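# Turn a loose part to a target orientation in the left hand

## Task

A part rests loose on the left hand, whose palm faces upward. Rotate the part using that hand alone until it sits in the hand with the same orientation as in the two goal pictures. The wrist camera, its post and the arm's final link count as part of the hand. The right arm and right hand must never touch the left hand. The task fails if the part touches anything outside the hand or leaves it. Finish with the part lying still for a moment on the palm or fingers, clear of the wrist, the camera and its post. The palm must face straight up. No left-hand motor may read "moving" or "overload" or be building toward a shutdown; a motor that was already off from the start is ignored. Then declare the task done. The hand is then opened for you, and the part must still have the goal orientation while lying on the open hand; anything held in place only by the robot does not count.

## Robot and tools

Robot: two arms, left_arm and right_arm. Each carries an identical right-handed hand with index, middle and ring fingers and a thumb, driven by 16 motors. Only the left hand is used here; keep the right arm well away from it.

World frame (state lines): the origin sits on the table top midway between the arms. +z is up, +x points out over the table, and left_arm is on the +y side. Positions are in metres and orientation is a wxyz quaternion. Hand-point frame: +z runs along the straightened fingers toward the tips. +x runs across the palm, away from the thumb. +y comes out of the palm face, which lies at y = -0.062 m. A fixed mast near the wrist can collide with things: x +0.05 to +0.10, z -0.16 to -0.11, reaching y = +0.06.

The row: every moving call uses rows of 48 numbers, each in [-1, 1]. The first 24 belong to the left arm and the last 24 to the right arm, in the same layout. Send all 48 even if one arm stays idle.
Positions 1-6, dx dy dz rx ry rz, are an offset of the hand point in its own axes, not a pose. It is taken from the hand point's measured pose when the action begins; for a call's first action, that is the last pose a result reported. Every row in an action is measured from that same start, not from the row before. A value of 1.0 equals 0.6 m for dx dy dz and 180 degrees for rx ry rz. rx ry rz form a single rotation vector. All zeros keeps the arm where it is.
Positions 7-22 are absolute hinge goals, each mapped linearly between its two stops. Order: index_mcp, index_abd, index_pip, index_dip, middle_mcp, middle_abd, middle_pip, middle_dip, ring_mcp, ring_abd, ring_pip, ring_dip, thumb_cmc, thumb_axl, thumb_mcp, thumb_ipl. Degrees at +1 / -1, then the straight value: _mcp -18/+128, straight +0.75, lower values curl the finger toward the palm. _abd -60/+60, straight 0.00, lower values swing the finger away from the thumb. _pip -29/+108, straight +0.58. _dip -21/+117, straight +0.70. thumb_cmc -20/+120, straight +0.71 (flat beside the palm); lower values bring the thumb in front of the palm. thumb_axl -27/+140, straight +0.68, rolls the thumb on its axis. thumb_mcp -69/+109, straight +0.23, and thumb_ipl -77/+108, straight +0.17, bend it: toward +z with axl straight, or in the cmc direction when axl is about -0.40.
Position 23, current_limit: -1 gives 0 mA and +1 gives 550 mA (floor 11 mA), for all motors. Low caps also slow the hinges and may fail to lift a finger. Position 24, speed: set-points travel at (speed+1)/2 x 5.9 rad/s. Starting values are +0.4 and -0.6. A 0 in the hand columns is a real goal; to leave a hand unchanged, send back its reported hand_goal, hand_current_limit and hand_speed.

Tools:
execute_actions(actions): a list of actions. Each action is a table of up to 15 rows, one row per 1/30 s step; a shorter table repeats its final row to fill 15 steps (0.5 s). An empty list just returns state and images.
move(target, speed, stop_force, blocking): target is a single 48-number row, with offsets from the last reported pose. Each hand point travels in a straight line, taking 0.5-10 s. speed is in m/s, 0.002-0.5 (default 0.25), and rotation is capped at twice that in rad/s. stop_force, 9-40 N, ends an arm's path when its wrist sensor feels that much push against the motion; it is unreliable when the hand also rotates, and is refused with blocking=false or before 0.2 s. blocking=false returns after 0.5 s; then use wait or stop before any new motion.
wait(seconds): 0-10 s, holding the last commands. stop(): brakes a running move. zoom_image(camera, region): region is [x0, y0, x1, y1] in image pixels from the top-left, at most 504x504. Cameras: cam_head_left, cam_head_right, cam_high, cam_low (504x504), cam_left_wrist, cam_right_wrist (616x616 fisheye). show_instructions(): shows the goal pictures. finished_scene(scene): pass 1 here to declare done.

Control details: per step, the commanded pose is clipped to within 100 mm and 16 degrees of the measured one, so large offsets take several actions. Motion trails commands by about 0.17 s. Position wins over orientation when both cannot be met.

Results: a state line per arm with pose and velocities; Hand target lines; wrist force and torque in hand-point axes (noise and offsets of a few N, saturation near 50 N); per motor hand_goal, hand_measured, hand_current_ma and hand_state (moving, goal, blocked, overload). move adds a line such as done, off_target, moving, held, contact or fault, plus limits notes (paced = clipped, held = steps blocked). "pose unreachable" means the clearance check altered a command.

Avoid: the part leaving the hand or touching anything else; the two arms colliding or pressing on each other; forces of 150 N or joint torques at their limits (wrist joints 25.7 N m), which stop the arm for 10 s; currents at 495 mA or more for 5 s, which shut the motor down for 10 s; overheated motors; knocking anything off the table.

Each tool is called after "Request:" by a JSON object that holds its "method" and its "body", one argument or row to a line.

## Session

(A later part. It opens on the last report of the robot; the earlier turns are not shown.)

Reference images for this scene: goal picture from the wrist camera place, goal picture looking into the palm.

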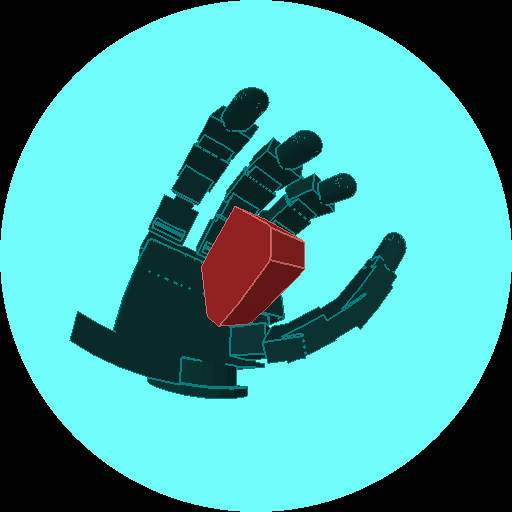

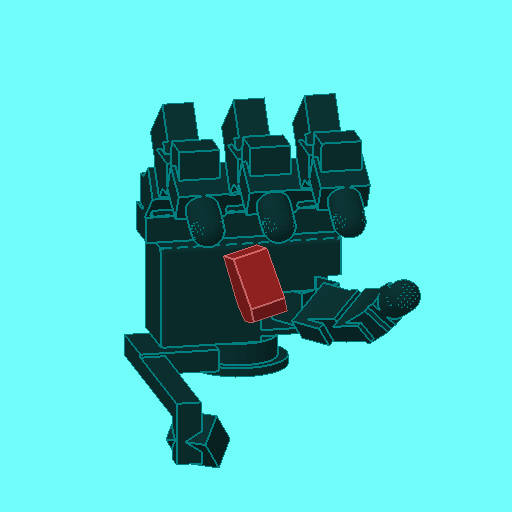

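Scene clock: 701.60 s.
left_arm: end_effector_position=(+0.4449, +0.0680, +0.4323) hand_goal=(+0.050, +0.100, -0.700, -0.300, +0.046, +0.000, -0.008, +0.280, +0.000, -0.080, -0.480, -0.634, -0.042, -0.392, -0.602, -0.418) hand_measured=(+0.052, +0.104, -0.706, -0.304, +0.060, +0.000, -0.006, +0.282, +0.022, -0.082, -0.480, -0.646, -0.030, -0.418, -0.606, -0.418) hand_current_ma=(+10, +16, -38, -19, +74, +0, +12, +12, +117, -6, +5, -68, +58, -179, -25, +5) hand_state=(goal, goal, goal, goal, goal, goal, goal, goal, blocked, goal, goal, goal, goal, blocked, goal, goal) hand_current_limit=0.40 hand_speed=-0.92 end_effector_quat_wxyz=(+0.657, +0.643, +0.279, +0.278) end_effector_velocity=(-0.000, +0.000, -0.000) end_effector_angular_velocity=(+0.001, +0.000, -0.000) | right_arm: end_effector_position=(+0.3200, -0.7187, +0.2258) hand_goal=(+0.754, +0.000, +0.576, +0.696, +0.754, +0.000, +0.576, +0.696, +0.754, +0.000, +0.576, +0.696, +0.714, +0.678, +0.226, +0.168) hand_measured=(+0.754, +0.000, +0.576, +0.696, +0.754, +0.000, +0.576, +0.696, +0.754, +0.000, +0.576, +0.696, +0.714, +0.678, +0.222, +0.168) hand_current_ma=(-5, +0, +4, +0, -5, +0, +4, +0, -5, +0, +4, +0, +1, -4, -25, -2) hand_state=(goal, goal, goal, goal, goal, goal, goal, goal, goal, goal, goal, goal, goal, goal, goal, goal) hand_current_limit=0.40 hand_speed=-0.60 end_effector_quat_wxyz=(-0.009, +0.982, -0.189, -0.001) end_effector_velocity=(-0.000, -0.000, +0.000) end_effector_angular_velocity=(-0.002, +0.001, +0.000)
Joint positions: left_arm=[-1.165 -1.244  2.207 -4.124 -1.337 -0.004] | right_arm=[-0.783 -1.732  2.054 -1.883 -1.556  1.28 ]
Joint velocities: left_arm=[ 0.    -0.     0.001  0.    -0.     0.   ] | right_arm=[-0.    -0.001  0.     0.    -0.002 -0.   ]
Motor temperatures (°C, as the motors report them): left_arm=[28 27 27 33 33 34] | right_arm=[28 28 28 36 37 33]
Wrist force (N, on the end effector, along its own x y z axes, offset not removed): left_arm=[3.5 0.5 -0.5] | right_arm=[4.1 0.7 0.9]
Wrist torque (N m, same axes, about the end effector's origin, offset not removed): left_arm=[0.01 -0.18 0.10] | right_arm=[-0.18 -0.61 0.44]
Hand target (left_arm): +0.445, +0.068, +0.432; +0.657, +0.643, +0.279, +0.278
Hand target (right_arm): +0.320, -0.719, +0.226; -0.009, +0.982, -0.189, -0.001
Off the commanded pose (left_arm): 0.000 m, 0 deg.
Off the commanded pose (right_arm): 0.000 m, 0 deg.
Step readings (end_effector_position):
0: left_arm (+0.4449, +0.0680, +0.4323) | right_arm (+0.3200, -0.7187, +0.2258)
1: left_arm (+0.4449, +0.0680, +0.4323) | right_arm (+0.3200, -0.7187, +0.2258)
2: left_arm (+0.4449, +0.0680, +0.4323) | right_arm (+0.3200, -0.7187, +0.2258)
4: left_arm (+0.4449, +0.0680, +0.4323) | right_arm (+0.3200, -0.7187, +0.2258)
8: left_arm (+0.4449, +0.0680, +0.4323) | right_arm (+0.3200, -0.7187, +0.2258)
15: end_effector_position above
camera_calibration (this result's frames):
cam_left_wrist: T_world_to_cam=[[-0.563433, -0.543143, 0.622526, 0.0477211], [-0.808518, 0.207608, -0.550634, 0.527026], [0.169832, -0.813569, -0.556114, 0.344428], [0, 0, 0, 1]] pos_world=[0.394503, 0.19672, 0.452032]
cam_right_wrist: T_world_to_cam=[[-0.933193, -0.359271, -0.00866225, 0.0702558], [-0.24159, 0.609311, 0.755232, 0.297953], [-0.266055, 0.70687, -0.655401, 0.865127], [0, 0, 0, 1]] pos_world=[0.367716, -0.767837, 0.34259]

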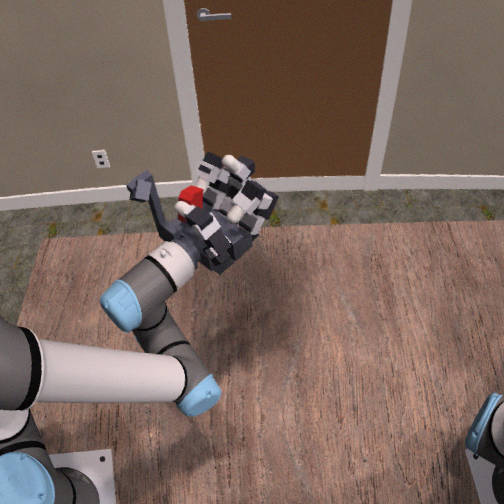

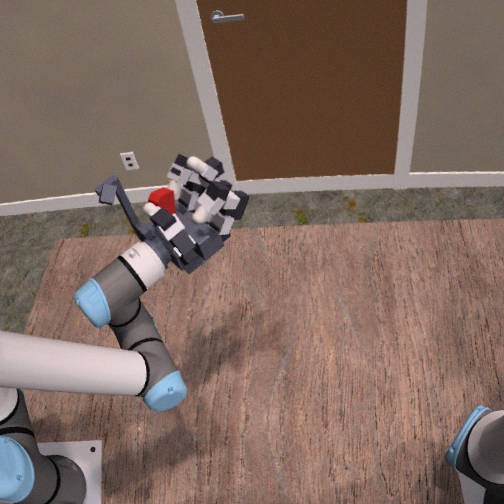

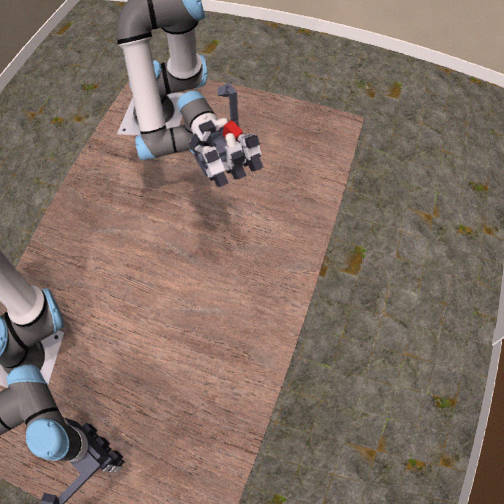

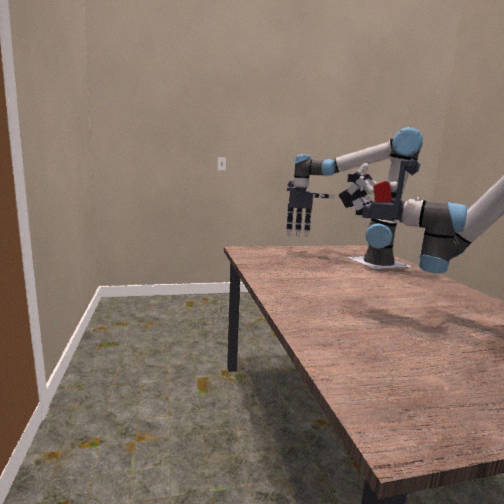

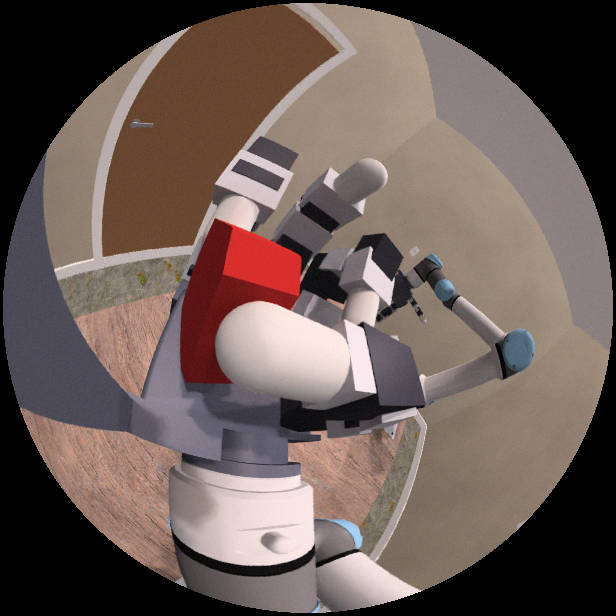

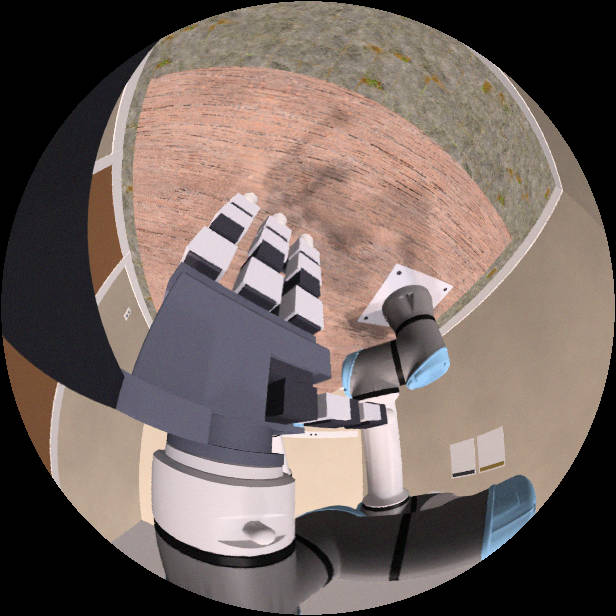

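Request:
{"method": "execute_actions", "body": {
  "actions": [
    [[0,0,0,0,0,0, 0.05,0.1,-0.70,-0.30, 0.046,0,-0.008,0.28, 0.0,-0.08,-0.494,-0.636, -0.052,-0.394,-0.604,-0.422, 0.4,-0.92, 0,0,0,0,0,0, 0.754,0,0.576,0.696, 0.754,0,0.576,0.696, 0.754,0,0.576,0.696, 0.714,0.678,0.226,0.168, 0.4,-0.6],[0,0,0,0,0,0, 0.05,0.1,-0.70,-0.30, 0.046,0,-0.008,0.28, 0.0,-0.08,-0.494,-0.636, -0.052,-0.394,-0.604,-0.422, 0.4,-0.92, 0,0,0,0,0,0, 0.754,0,0.576,0.696, 0.754,0,0.576,0.696, 0.754,0,0.576,0.696, 0.714,0.678,0.226,0.168, 0.4,-0.6],[0,0,0,0,0,0, 0.05,0.1,-0.70,-0.30, 0.046,0,-0.008,0.28, 0.0,-0.08,-0.494,-0.636, -0.052,-0.394,-0.604,-0.422, 0.4,-0.92, 0,0,0,0,0,0, 0.754,0,0.576,0.696, 0.754,0,0.576,0.696, 0.754,0,0.576,0.696, 0.714,0.678,0.226,0.168, 0.4,-0.6],[0,0,0,0,0,0, 0.05,0.1,-0.70,-0.30, 0.046,0,-0.008,0.28, 0.0,-0.08,-0.494,-0.636, -0.052,-0.394,-0.604,-0.422, 0.4,-0.92, 0,0,0,0,0,0, 0.754,0,0.576,0.696, 0.754,0,0.576,0.696, 0.754,0,0.576,0.696, 0.714,0.678,0.226,0.168, 0.4,-0.6],[0,0,0,0,0,0, 0.05,0.1,-0.70,-0.30, 0.046,0,-0.008,0.28, 0.018,-0.08,-0.494,-0.646, -0.042,-0.424,-0.606,-0.422, 0.4,-0.92, 0,0,0,0,0,0, 0.754,0,0.576,0.696, 0.754,0,0.576,0.696, 0.754,0,0.576,0.696, 0.714,0.678,0.226,0.168, 0.4,-0.6],[0,0,0,0,0,0, 0.05,0.1,-0.70,-0.30, 0.046,0,-0.008,0.28, 0.018,-0.08,-0.494,-0.646, -0.042,-0.424,-0.606,-0.422, 0.4,-0.92, 0,0,0,0,0,0, 0.754,0,0.576,0.696, 0.754,0,0.576,0.696, 0.754,0,0.576,0.696, 0.714,0.678,0.226,0.168, 0.4,-0.6],[0,0,0,0,0,0, 0.05,0.1,-0.70,-0.30, 0.046,0,-0.008,0.28, 0.018,-0.08,-0.494,-0.646, -0.042,-0.424,-0.606,-0.422, 0.4,-0.92, 0,0,0,0,0,0, 0.754,0,0.576,0.696, 0.754,0,0.576,0.696, 0.754,0,0.576,0.696, 0.714,0.678,0.226,0.168, 0.4,-0.6],[0,0,0,0,0,0, 0.05,0.1,-0.70,-0.30, 0.046,0,-0.008,0.28, 0.018,-0.08,-0.494,-0.646, -0.042,-0.424,-0.606,-0.422, 0.4,-0.92, 0,0,0,0,0,0, 0.754,0,0.576,0.696, 0.754,0,0.576,0.696, 0.754,0,0.576,0.696, 0.714,0.678,0.226,0.168, 0.4,-0.6],[0,0,0,0,0,0, 0.05,0.1,-0.70,-0.30, 0.046,0,-0.008,0.28, 0.018,-0.08,-0.494,-0.646, -0.042,-0.424,-0.606,-0.422, 0.4,-0.92, 0,0,0,0,0,0, 0.754,0,0.576,0.696, 0.754,0,0.576,0.696, 0.754,0,0.576,0.696, 0.714,0.678,0.226,0.168, 0.4,-0.6],[0,0,0,0,0,0, 0.05,0.1,-0.70,-0.30, 0.046,0,-0.008,0.28, 0.018,-0.08,-0.494,-0.646, -0.042,-0.424,-0.606,-0.422, 0.4,-0.92, 0,0,0,0,0,0, 0.754,0,0.576,0.696, 0.754,0,0.576,0.696, 0.754,0,0.576,0.696, 0.714,0.678,0.226,0.168, 0.4,-0.6],[0,0,0,0,0,0, 0.05,0.1,-0.70,-0.30, 0.046,0,-0.008,0.28, 0.05,-0.08,-0.494,-0.646, -0.040,-0.448,-0.606,-0.422, 0.4,-0.9, 0,0,0,0,0,0, 0.754,0,0.576,0.696, 0.754,0,0.576,0.696, 0.754,0,0.576,0.696, 0.714,0.678,0.226,0.168, 0.4,-0.6]]
  ]
}}

Request:
{"method": "zoom_image", "body": {
  "camera": "cam_left_wrist",
  "region": [150, 195, 350, 395]
}}

Request:
{"method": "zoom_image", "body": {
  "camera": "cam_low",
  "region": [360, 170, 410, 220]
}}

Scene clock: 721.83 s.
left_arm: end_effector_position=(+0.4449, +0.0680, +0.4323) hand_goal=(+0.050, +0.100, -0.700, -0.300, +0.046, +0.000, -0.008, +0.280, +0.050, -0.080, -0.494, -0.646, -0.040, -0.448, -0.606, -0.422) hand_measured=(+0.052, +0.104, -0.706, -0.304, +0.060, +0.000, -0.006, +0.282, +0.040, -0.082, -0.494, -0.646, -0.040, -0.440, -0.608, -0.422) hand_current_ma=(+10, +16, -38, -19, +74, +0, +12, +12, +0, -6, +5, -2, +3, +14, -15, +3) hand_state=(goal, goal, goal, goal, goal, goal, goal, goal, moving, goal, goal, goal, goal, moving, goal, goal) hand_current_limit=0.40 hand_speed=-0.90 end_effector_quat_wxyz=(+0.657, +0.643, +0.279, +0.278) end_effector_velocity=(-0.000, +0.000, -0.000) end_effector_angular_velocity=(+0.002, -0.001, +0.000) | right_arm: end_effector_position=(+0.3200, -0.7187, +0.2258) hand_goal=(+0.754, +0.000, +0.576, +0.696, +0.754, +0.000, +0.576, +0.696, +0.754, +0.000, +0.576, +0.696, +0.714, +0.678, +0.226, +0.168) hand_measured=(+0.754, +0.000, +0.576, +0.696, +0.754, +0.000, +0.576, +0.696, +0.754, +0.000, +0.576, +0.696, +0.714, +0.678, +0.222, +0.168) hand_current_ma=(-5, +0, +4, +0, -5, +0, +4, +0, -5, +0, +4, +0, +1, -4, -25, -2) hand_state=(goal, goal, goal, goal, goal, goal, goal, goal, goal, goal, goal, goal, goal, goal, goal, goal) hand_current_limit=0.40 hand_speed=-0.60 end_effector_quat_wxyz=(-0.009, +0.982, -0.189, -0.001) end_effector_velocity=(-0.000, -0.000, +0.000) end_effector_angular_velocity=(-0.002, +0.000, +0.000)
Joint positions: left_arm=[-1.165 -1.244  2.207 -4.124 -1.337 -0.004] | right_arm=[-0.783 -1.732  2.054 -1.883 -1.556  1.28 ]
Joint velocities: left_arm=[ 0.     0.     0.001 -0.     0.     0.002] | right_arm=[-0.    -0.001  0.    -0.    -0.002 -0.   ]
Motor temperatures (°C, as the motors report them): left_arm=[28 27 27 33 33 34] | right_arm=[28 28 28 36 37 33]
Wrist force (N, on the end effector, along its own x y z axes, offset not removed): left_arm=[1.2 -0.6 0.1] | right_arm=[5.4 -0.5 1.3]
Wrist torque (N m, same axes, about the end effector's origin, offset not removed): left_arm=[-0.26 0.03 -0.05] | right_arm=[-0.33 -0.74 0.51]
Hand target (left_arm): +0.445, +0.068, +0.432; +0.657, +0.643, +0.279, +0.278
Hand target (right_arm): +0.320, -0.719, +0.226; -0.009, +0.982, -0.189, -0.001
Off the commanded pose (left_arm): 0.000 m, 0 deg.
Off the commanded pose (right_arm): 0.000 m, 0 deg.
Step readings (end_effector_position):
0: left_arm (+0.4449, +0.0680, +0.4323) | right_arm (+0.3200, -0.7187, +0.2258)
1: left_arm (+0.4449, +0.0680, +0.4323) | right_arm (+0.3200, -0.7187, +0.2258)
2: left_arm (+0.4449, +0.0680, +0.4323) | right_arm (+0.3200, -0.7187, +0.2258)
4: left_arm (+0.4449, +0.0680, +0.4323) | right_arm (+0.3200, -0.7187, +0.2258)
8: left_arm (+0.4449, +0.0680, +0.4323) | right_arm (+0.3200, -0.7187, +0.2258)
15: end_effector_position above
camera_calibration (this result's frames):
cam_left_wrist: T_world_to_cam=[[-0.563433, -0.543143, 0.622526, 0.0477211], [-0.808518, 0.207608, -0.550634, 0.527026], [0.169832, -0.813569, -0.556114, 0.344428], [0, 0, 0, 1]] pos_world=[0.394503, 0.19672, 0.452032]
cam_right_wrist: T_world_to_cam=[[-0.933193, -0.359271, -0.00866223, 0.0702557], [-0.24159, 0.609311, 0.755231, 0.297953], [-0.266055, 0.706869, -0.655401, 0.865127], [0, 0, 0, 1]] pos_world=[0.367716, -0.767837, 0.34259]

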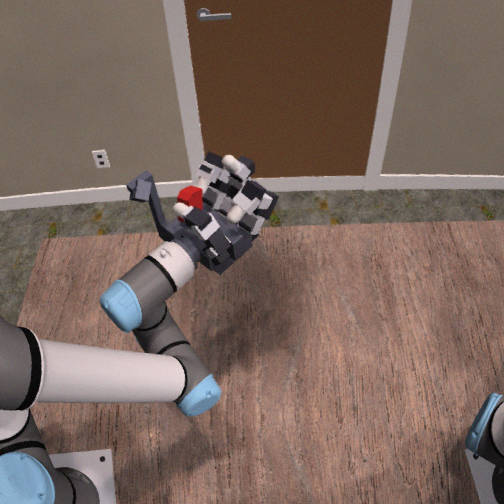

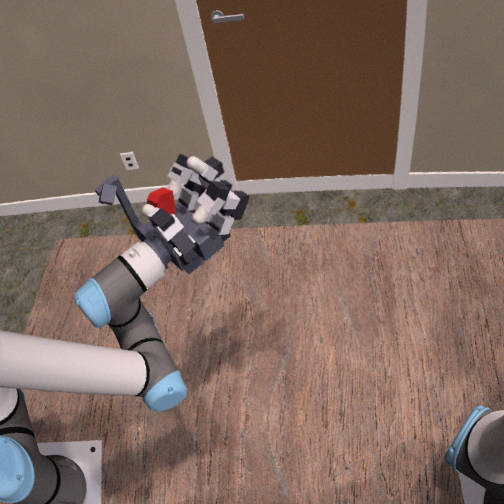

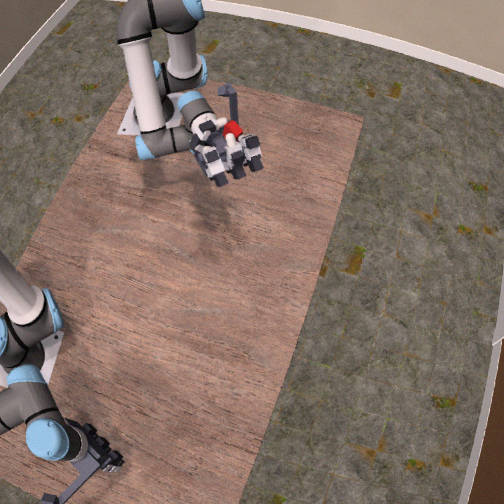

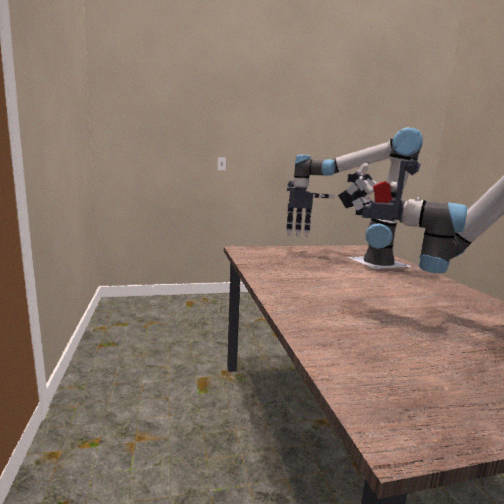

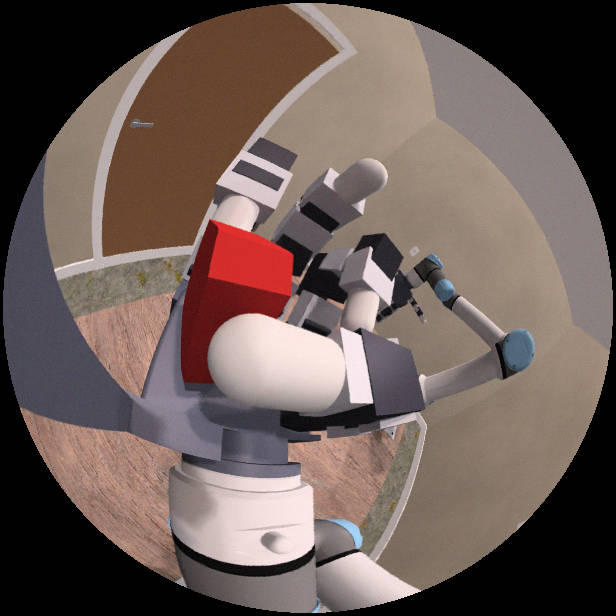

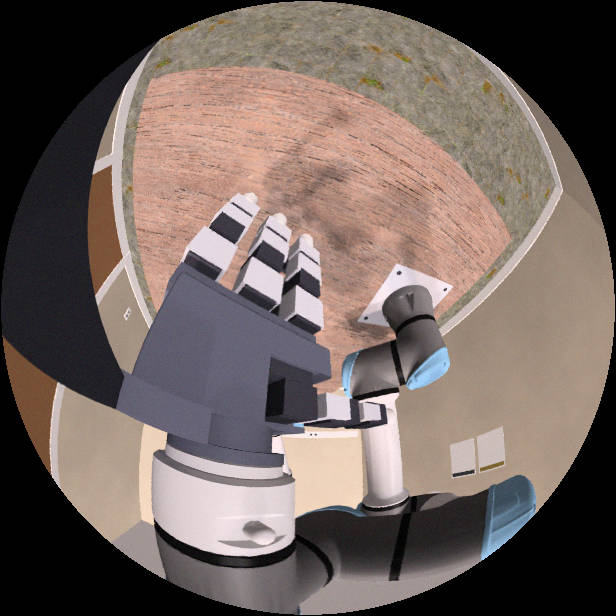

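Region (150, 195, 350, 395) of cam_left_wrist's 616x616 image, scaled by 2.520, with more detail than that image has.

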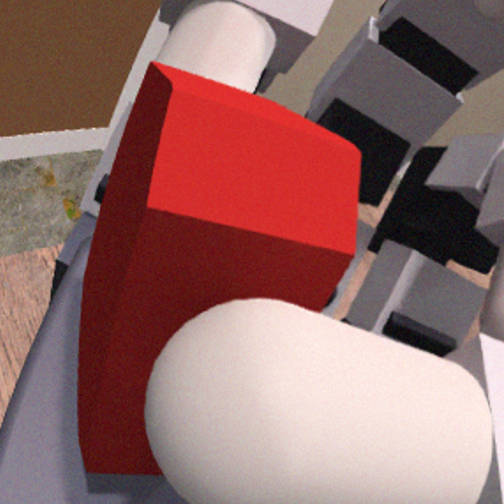

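Region (360, 170, 410, 220) of cam_low's 504x504 image, scaled by 10.080, with more detail than that image has.

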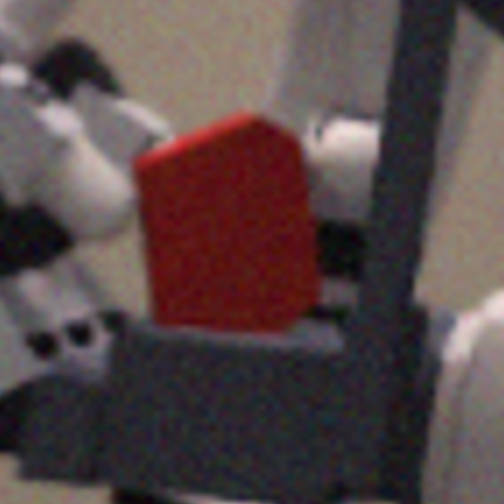

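Request:
{"method": "execute_actions", "body": {
  "actions": [
    [[0,0,0,0,0,0, 0.05,0.1,-0.70,-0.30, 0.046,0,-0.008,0.28, 0.48,-0.08,-0.494,-0.646, 0.34,-0.448,-0.606,-0.422, 0.7,-0.52, 0,0,0,0,0,0, 0.754,0,0.576,0.696, 0.754,0,0.576,0.696, 0.754,0,0.576,0.696, 0.714,0.678,0.226,0.168, 0.4,-0.6]]
  ]
}}

Request:
{"method": "wait", "body": {
  "seconds": 1.5
}}

Request:
{"method": "zoom_image", "body": {
  "camera": "cam_left_wrist",
  "region": [140, 190, 360, 410]
}}

Scene clock: 729.63 s.
left_arm: end_effector_position=(+0.4449, +0.0680, +0.4323) hand_goal=(+0.050, +0.100, -0.700, -0.300, +0.046, +0.000, -0.008, +0.280, +0.480, -0.080, -0.494, -0.646, +0.340, -0.448, -0.606, -0.422) hand_measured=(+0.052, +0.104, -0.706, -0.304, +0.060, +0.000, -0.006, +0.282, +0.482, -0.082, -0.494, -0.646, +0.338, -0.446, -0.608, -0.422) hand_current_ma=(+10, +16, -38, -19, +74, +0, +12, +12, +47, -6, +4, -2, -4, +12, -18, +2) hand_state=(goal, goal, goal, goal, goal, goal, goal, goal, moving, goal, goal, goal, moving, goal, goal, goal) hand_current_limit=0.70 hand_speed=-0.52 end_effector_quat_wxyz=(+0.657, +0.643, +0.279, +0.278) end_effector_velocity=(-0.000, +0.000, -0.000) end_effector_angular_velocity=(+0.001, -0.001, +0.000) | right_arm: end_effector_position=(+0.3200, -0.7187, +0.2258) hand_goal=(+0.754, +0.000, +0.576, +0.696, +0.754, +0.000, +0.576, +0.696, +0.754, +0.000, +0.576, +0.696, +0.714, +0.678, +0.226, +0.168) hand_measured=(+0.754, +0.000, +0.576, +0.696, +0.754, +0.000, +0.576, +0.696, +0.754, +0.000, +0.576, +0.696, +0.714, +0.678, +0.222, +0.168) hand_current_ma=(-5, +0, +4, +0, -5, +0, +4, +0, -5, +0, +4, +0, +1, -4, -25, -2) hand_state=(goal, goal, goal, goal, goal, goal, goal, goal, goal, goal, goal, goal, goal, goal, goal, goal) hand_current_limit=0.40 hand_speed=-0.60 end_effector_quat_wxyz=(-0.009, +0.982, -0.189, -0.001) end_effector_velocity=(-0.000, -0.000, +0.000) end_effector_angular_velocity=(-0.001, +0.001, -0.000)
Joint positions: left_arm=[-1.165 -1.244  2.207 -4.124 -1.337 -0.004] | right_arm=[-0.783 -1.732  2.054 -1.883 -1.556  1.28 ]
Joint velocities: left_arm=[ 0.     0.     0.001 -0.     0.     0.001] | right_arm=[ 0.    -0.     0.    -0.    -0.001  0.   ]
Motor temperatures (°C, as the motors report them): left_arm=[28 27 27 33 33 34] | right_arm=[28 28 28 36 37 33]
Wrist force (N, on the end effector, along its own x y z axes, offset not removed): left_arm=[4.2 -0.7 2.5] | right_arm=[4.0 -1.6 3.0]
Wrist torque (N m, same axes, about the end effector's origin, offset not removed): left_arm=[-0.36 -0.45 0.19] | right_arm=[-0.74 -0.66 0.36]
Hand target (left_arm): +0.445, +0.068, +0.432; +0.657, +0.643, +0.279, +0.278
Hand target (right_arm): +0.320, -0.719, +0.226; -0.009, +0.982, -0.189, -0.001
Off the commanded pose (left_arm): 0.000 m, 0 deg.
Off the commanded pose (right_arm): 0.000 m, 0 deg.
Step readings (end_effector_position):
0: left_arm (+0.4449, +0.0680, +0.4323) | right_arm (+0.3200, -0.7187, +0.2258)
1: left_arm (+0.4449, +0.0680, +0.4323) | right_arm (+0.3200, -0.7187, +0.2258)
2: left_arm (+0.4449, +0.0680, +0.4323) | right_arm (+0.3200, -0.7187, +0.2258)
4: left_arm (+0.4449, +0.0680, +0.4323) | right_arm (+0.3200, -0.7187, +0.2258)
8: left_arm (+0.4449, +0.0680, +0.4323) | right_arm (+0.3200, -0.7187, +0.2258)
15: end_effector_position above
camera_calibration (this result's frames):
cam_left_wrist: T_world_to_cam=[[-0.563433, -0.543143, 0.622527, 0.047721], [-0.808518, 0.207608, -0.550634, 0.527026], [0.169832, -0.813569, -0.556114, 0.344428], [0, 0, 0, 1]] pos_world=[0.394503, 0.196721, 0.452032]
cam_right_wrist: T_world_to_cam=[[-0.933193, -0.359271, -0.00866219, 0.0702556], [-0.24159, 0.609311, 0.755231, 0.297953], [-0.266055, 0.706869, -0.655401, 0.865127], [0, 0, 0, 1]] pos_world=[0.367716, -0.767837, 0.34259]

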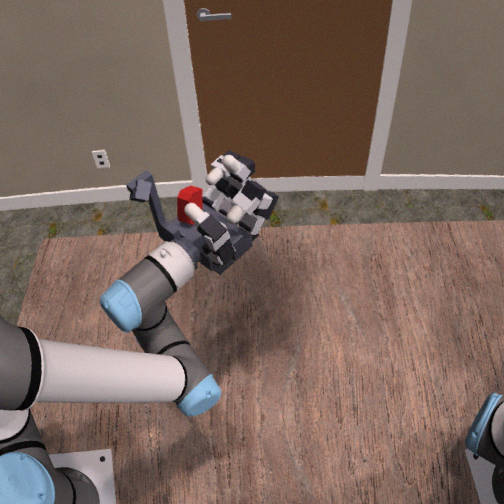

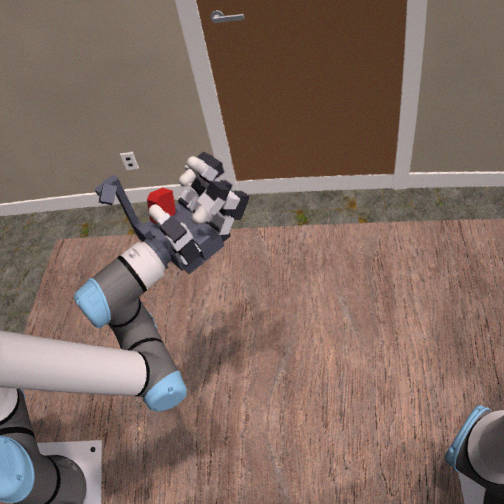

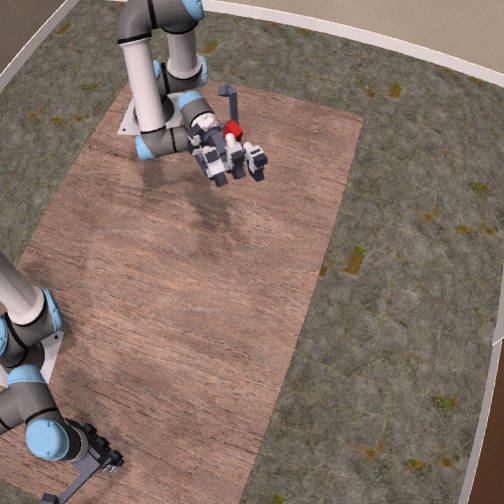

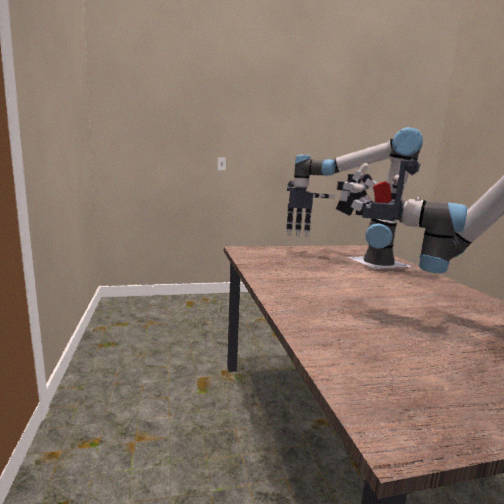

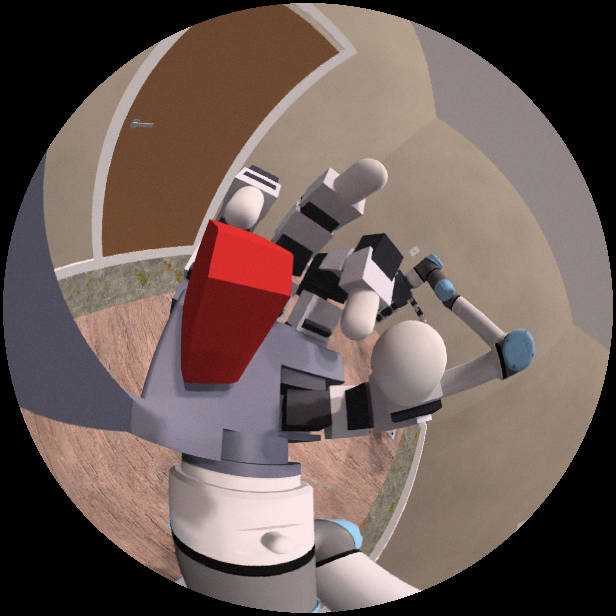

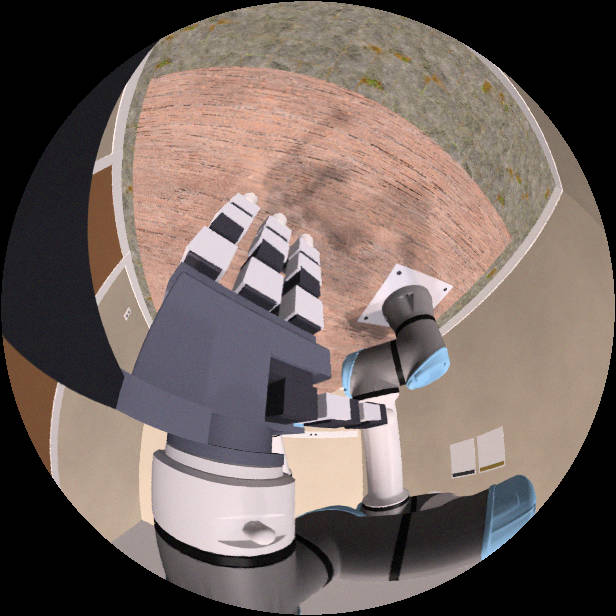

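Scene clock: 731.13 s.
left_arm: end_effector_position=(+0.4449, +0.0680, +0.4323) hand_goal=(+0.050, +0.100, -0.700, -0.300, +0.046, +0.000, -0.008, +0.280, +0.480, -0.080, -0.494, -0.646, +0.340, -0.448, -0.606, -0.422) hand_measured=(+0.052, +0.104, -0.706, -0.304, +0.060, +0.000, -0.006, +0.282, +0.486, -0.082, -0.494, -0.646, +0.340, -0.446, -0.608, -0.422) hand_current_ma=(+10, +16, -38, -19, +74, +0, +12, +12, +32, -6, +4, -2, -5, +12, -18, +2) hand_state=(goal, goal, goal, goal, goal, goal, goal, goal, goal, goal, goal, goal, goal, goal, goal, goal) hand_current_limit=0.70 hand_speed=-0.52 end_effector_quat_wxyz=(+0.657, +0.643, +0.279, +0.278) end_effector_velocity=(-0.000, -0.000, +0.000) end_effector_angular_velocity=(-0.001, -0.000, -0.000) | right_arm: end_effector_position=(+0.3200, -0.7187, +0.2258) hand_goal=(+0.754, +0.000, +0.576, +0.696, +0.754, +0.000, +0.576, +0.696, +0.754, +0.000, +0.576, +0.696, +0.714, +0.678, +0.226, +0.168) hand_measured=(+0.754, +0.000, +0.576, +0.696, +0.754, +0.000, +0.576, +0.696, +0.754, +0.000, +0.576, +0.696, +0.714, +0.678, +0.222, +0.168) hand_current_ma=(-5, +0, +4, +0, -5, +0, +4, +0, -5, +0, +4, +0, +1, -4, -25, -2) hand_state=(goal, goal, goal, goal, goal, goal, goal, goal, goal, goal, goal, goal, goal, goal, goal, goal) hand_current_limit=0.40 hand_speed=-0.60 end_effector_quat_wxyz=(-0.009, +0.982, -0.189, -0.001) end_effector_velocity=(+0.000, +0.000, -0.000) end_effector_angular_velocity=(+0.001, -0.000, -0.000)
Joint positions: left_arm=[-1.165 -1.244  2.207 -4.124 -1.337 -0.004] | right_arm=[-0.783 -1.732  2.054 -1.883 -1.556  1.28 ]
Joint velocities: left_arm=[-0.    -0.    -0.    -0.001  0.    -0.001] | right_arm=[ 0.     0.    -0.     0.     0.001  0.   ]
Motor temperatures (°C, as the motors report them): left_arm=[28 27 27 33 33 34] | right_arm=[28 28 28 36 37 33]
Wrist force (N, on the end effector, along its own x y z axes, offset not removed): left_arm=[1.7 -0.7 1.4] | right_arm=[3.4 0.3 1.5]
Wrist torque (N m, same axes, about the end effector's origin, offset not removed): left_arm=[-0.19 -0.17 0.08] | right_arm=[-0.38 -0.51 0.35]
Hand target (left_arm): +0.445, +0.068, +0.432; +0.657, +0.643, +0.279, +0.278
Hand target (right_arm): +0.320, -0.719, +0.226; -0.009, +0.982, -0.189, -0.001
Off the commanded pose (left_arm): 0.000 m, 0 deg.
Off the commanded pose (right_arm): 0.000 m, 0 deg.
wait: 1.50 s; at rest by 0.17 s
camera_calibration (this result's frames):
cam_left_wrist: T_world_to_cam=[[-0.563433, -0.543143, 0.622526, 0.0477212], [-0.808518, 0.207608, -0.550634, 0.527026], [0.169832, -0.813569, -0.556114, 0.344428], [0, 0, 0, 1]] pos_world=[0.394503, 0.19672, 0.452032]
cam_right_wrist: T_world_to_cam=[[-0.933193, -0.359271, -0.0086622, 0.0702557], [-0.24159, 0.609311, 0.755231, 0.297953], [-0.266055, 0.706869, -0.655401, 0.865127], [0, 0, 0, 1]] pos_world=[0.367716, -0.767837, 0.34259]

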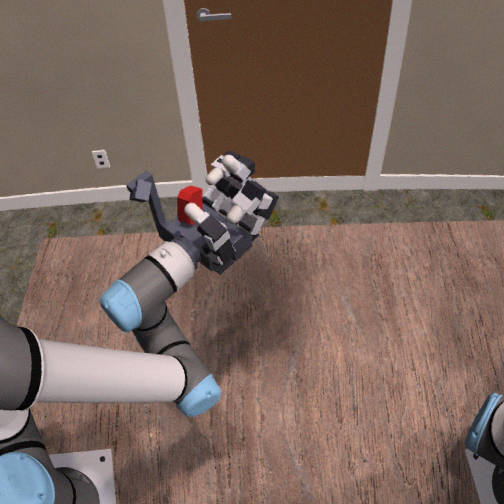

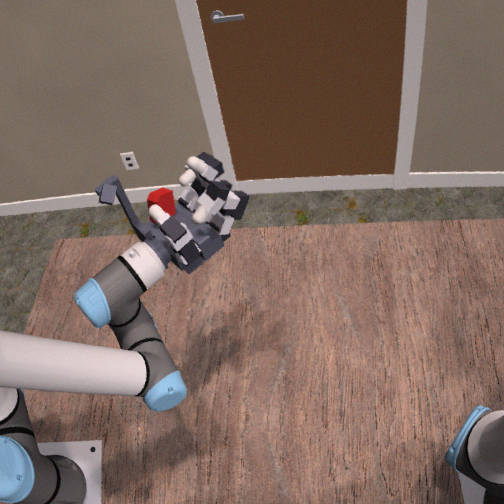

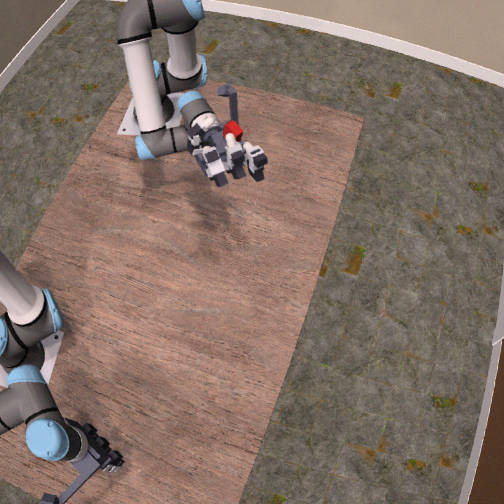

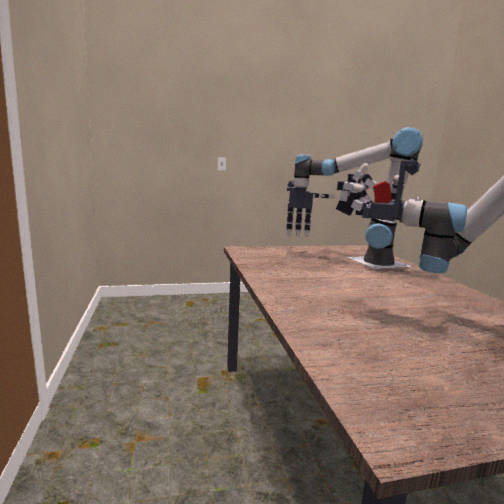

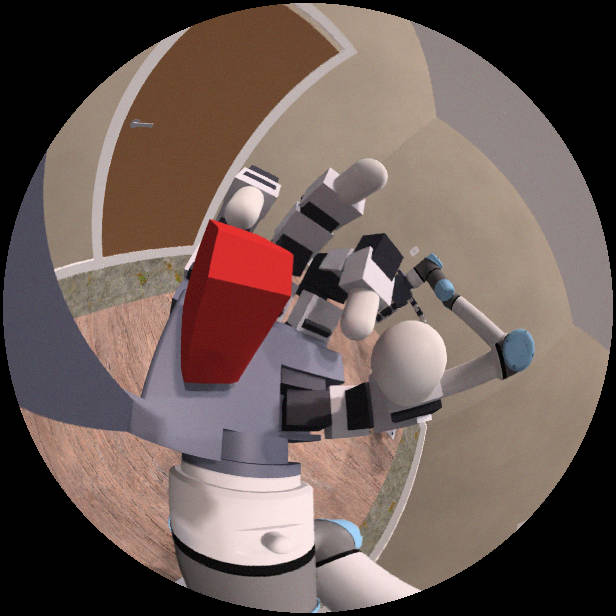

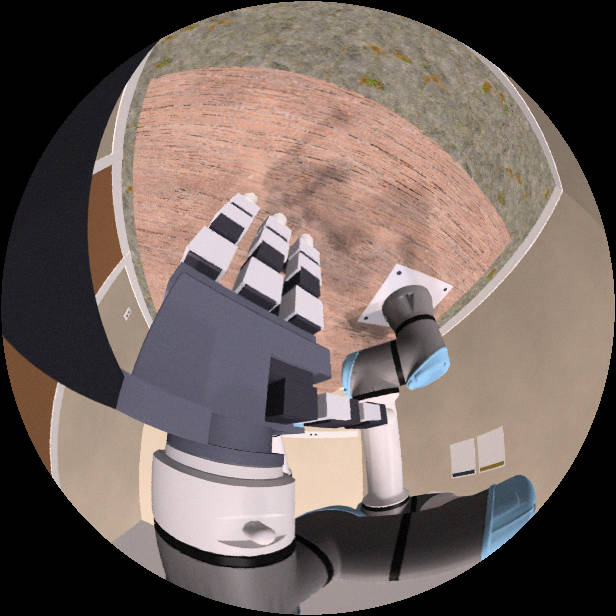

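Region (140, 190, 360, 410) of cam_left_wrist's 616x616 image, scaled by 2.291, with more detail than that image has.

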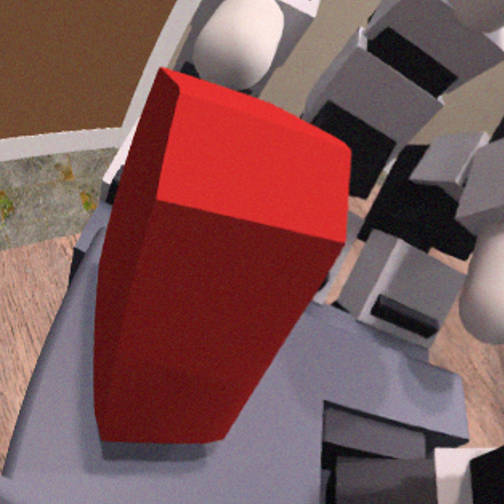

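The part stands freely on the palm in the goal orientation, and every hand motor reads "goal".

Request:
{"method": "finished_scene", "body": {
  "scene": 2
}}

The scene is finished: the task was done.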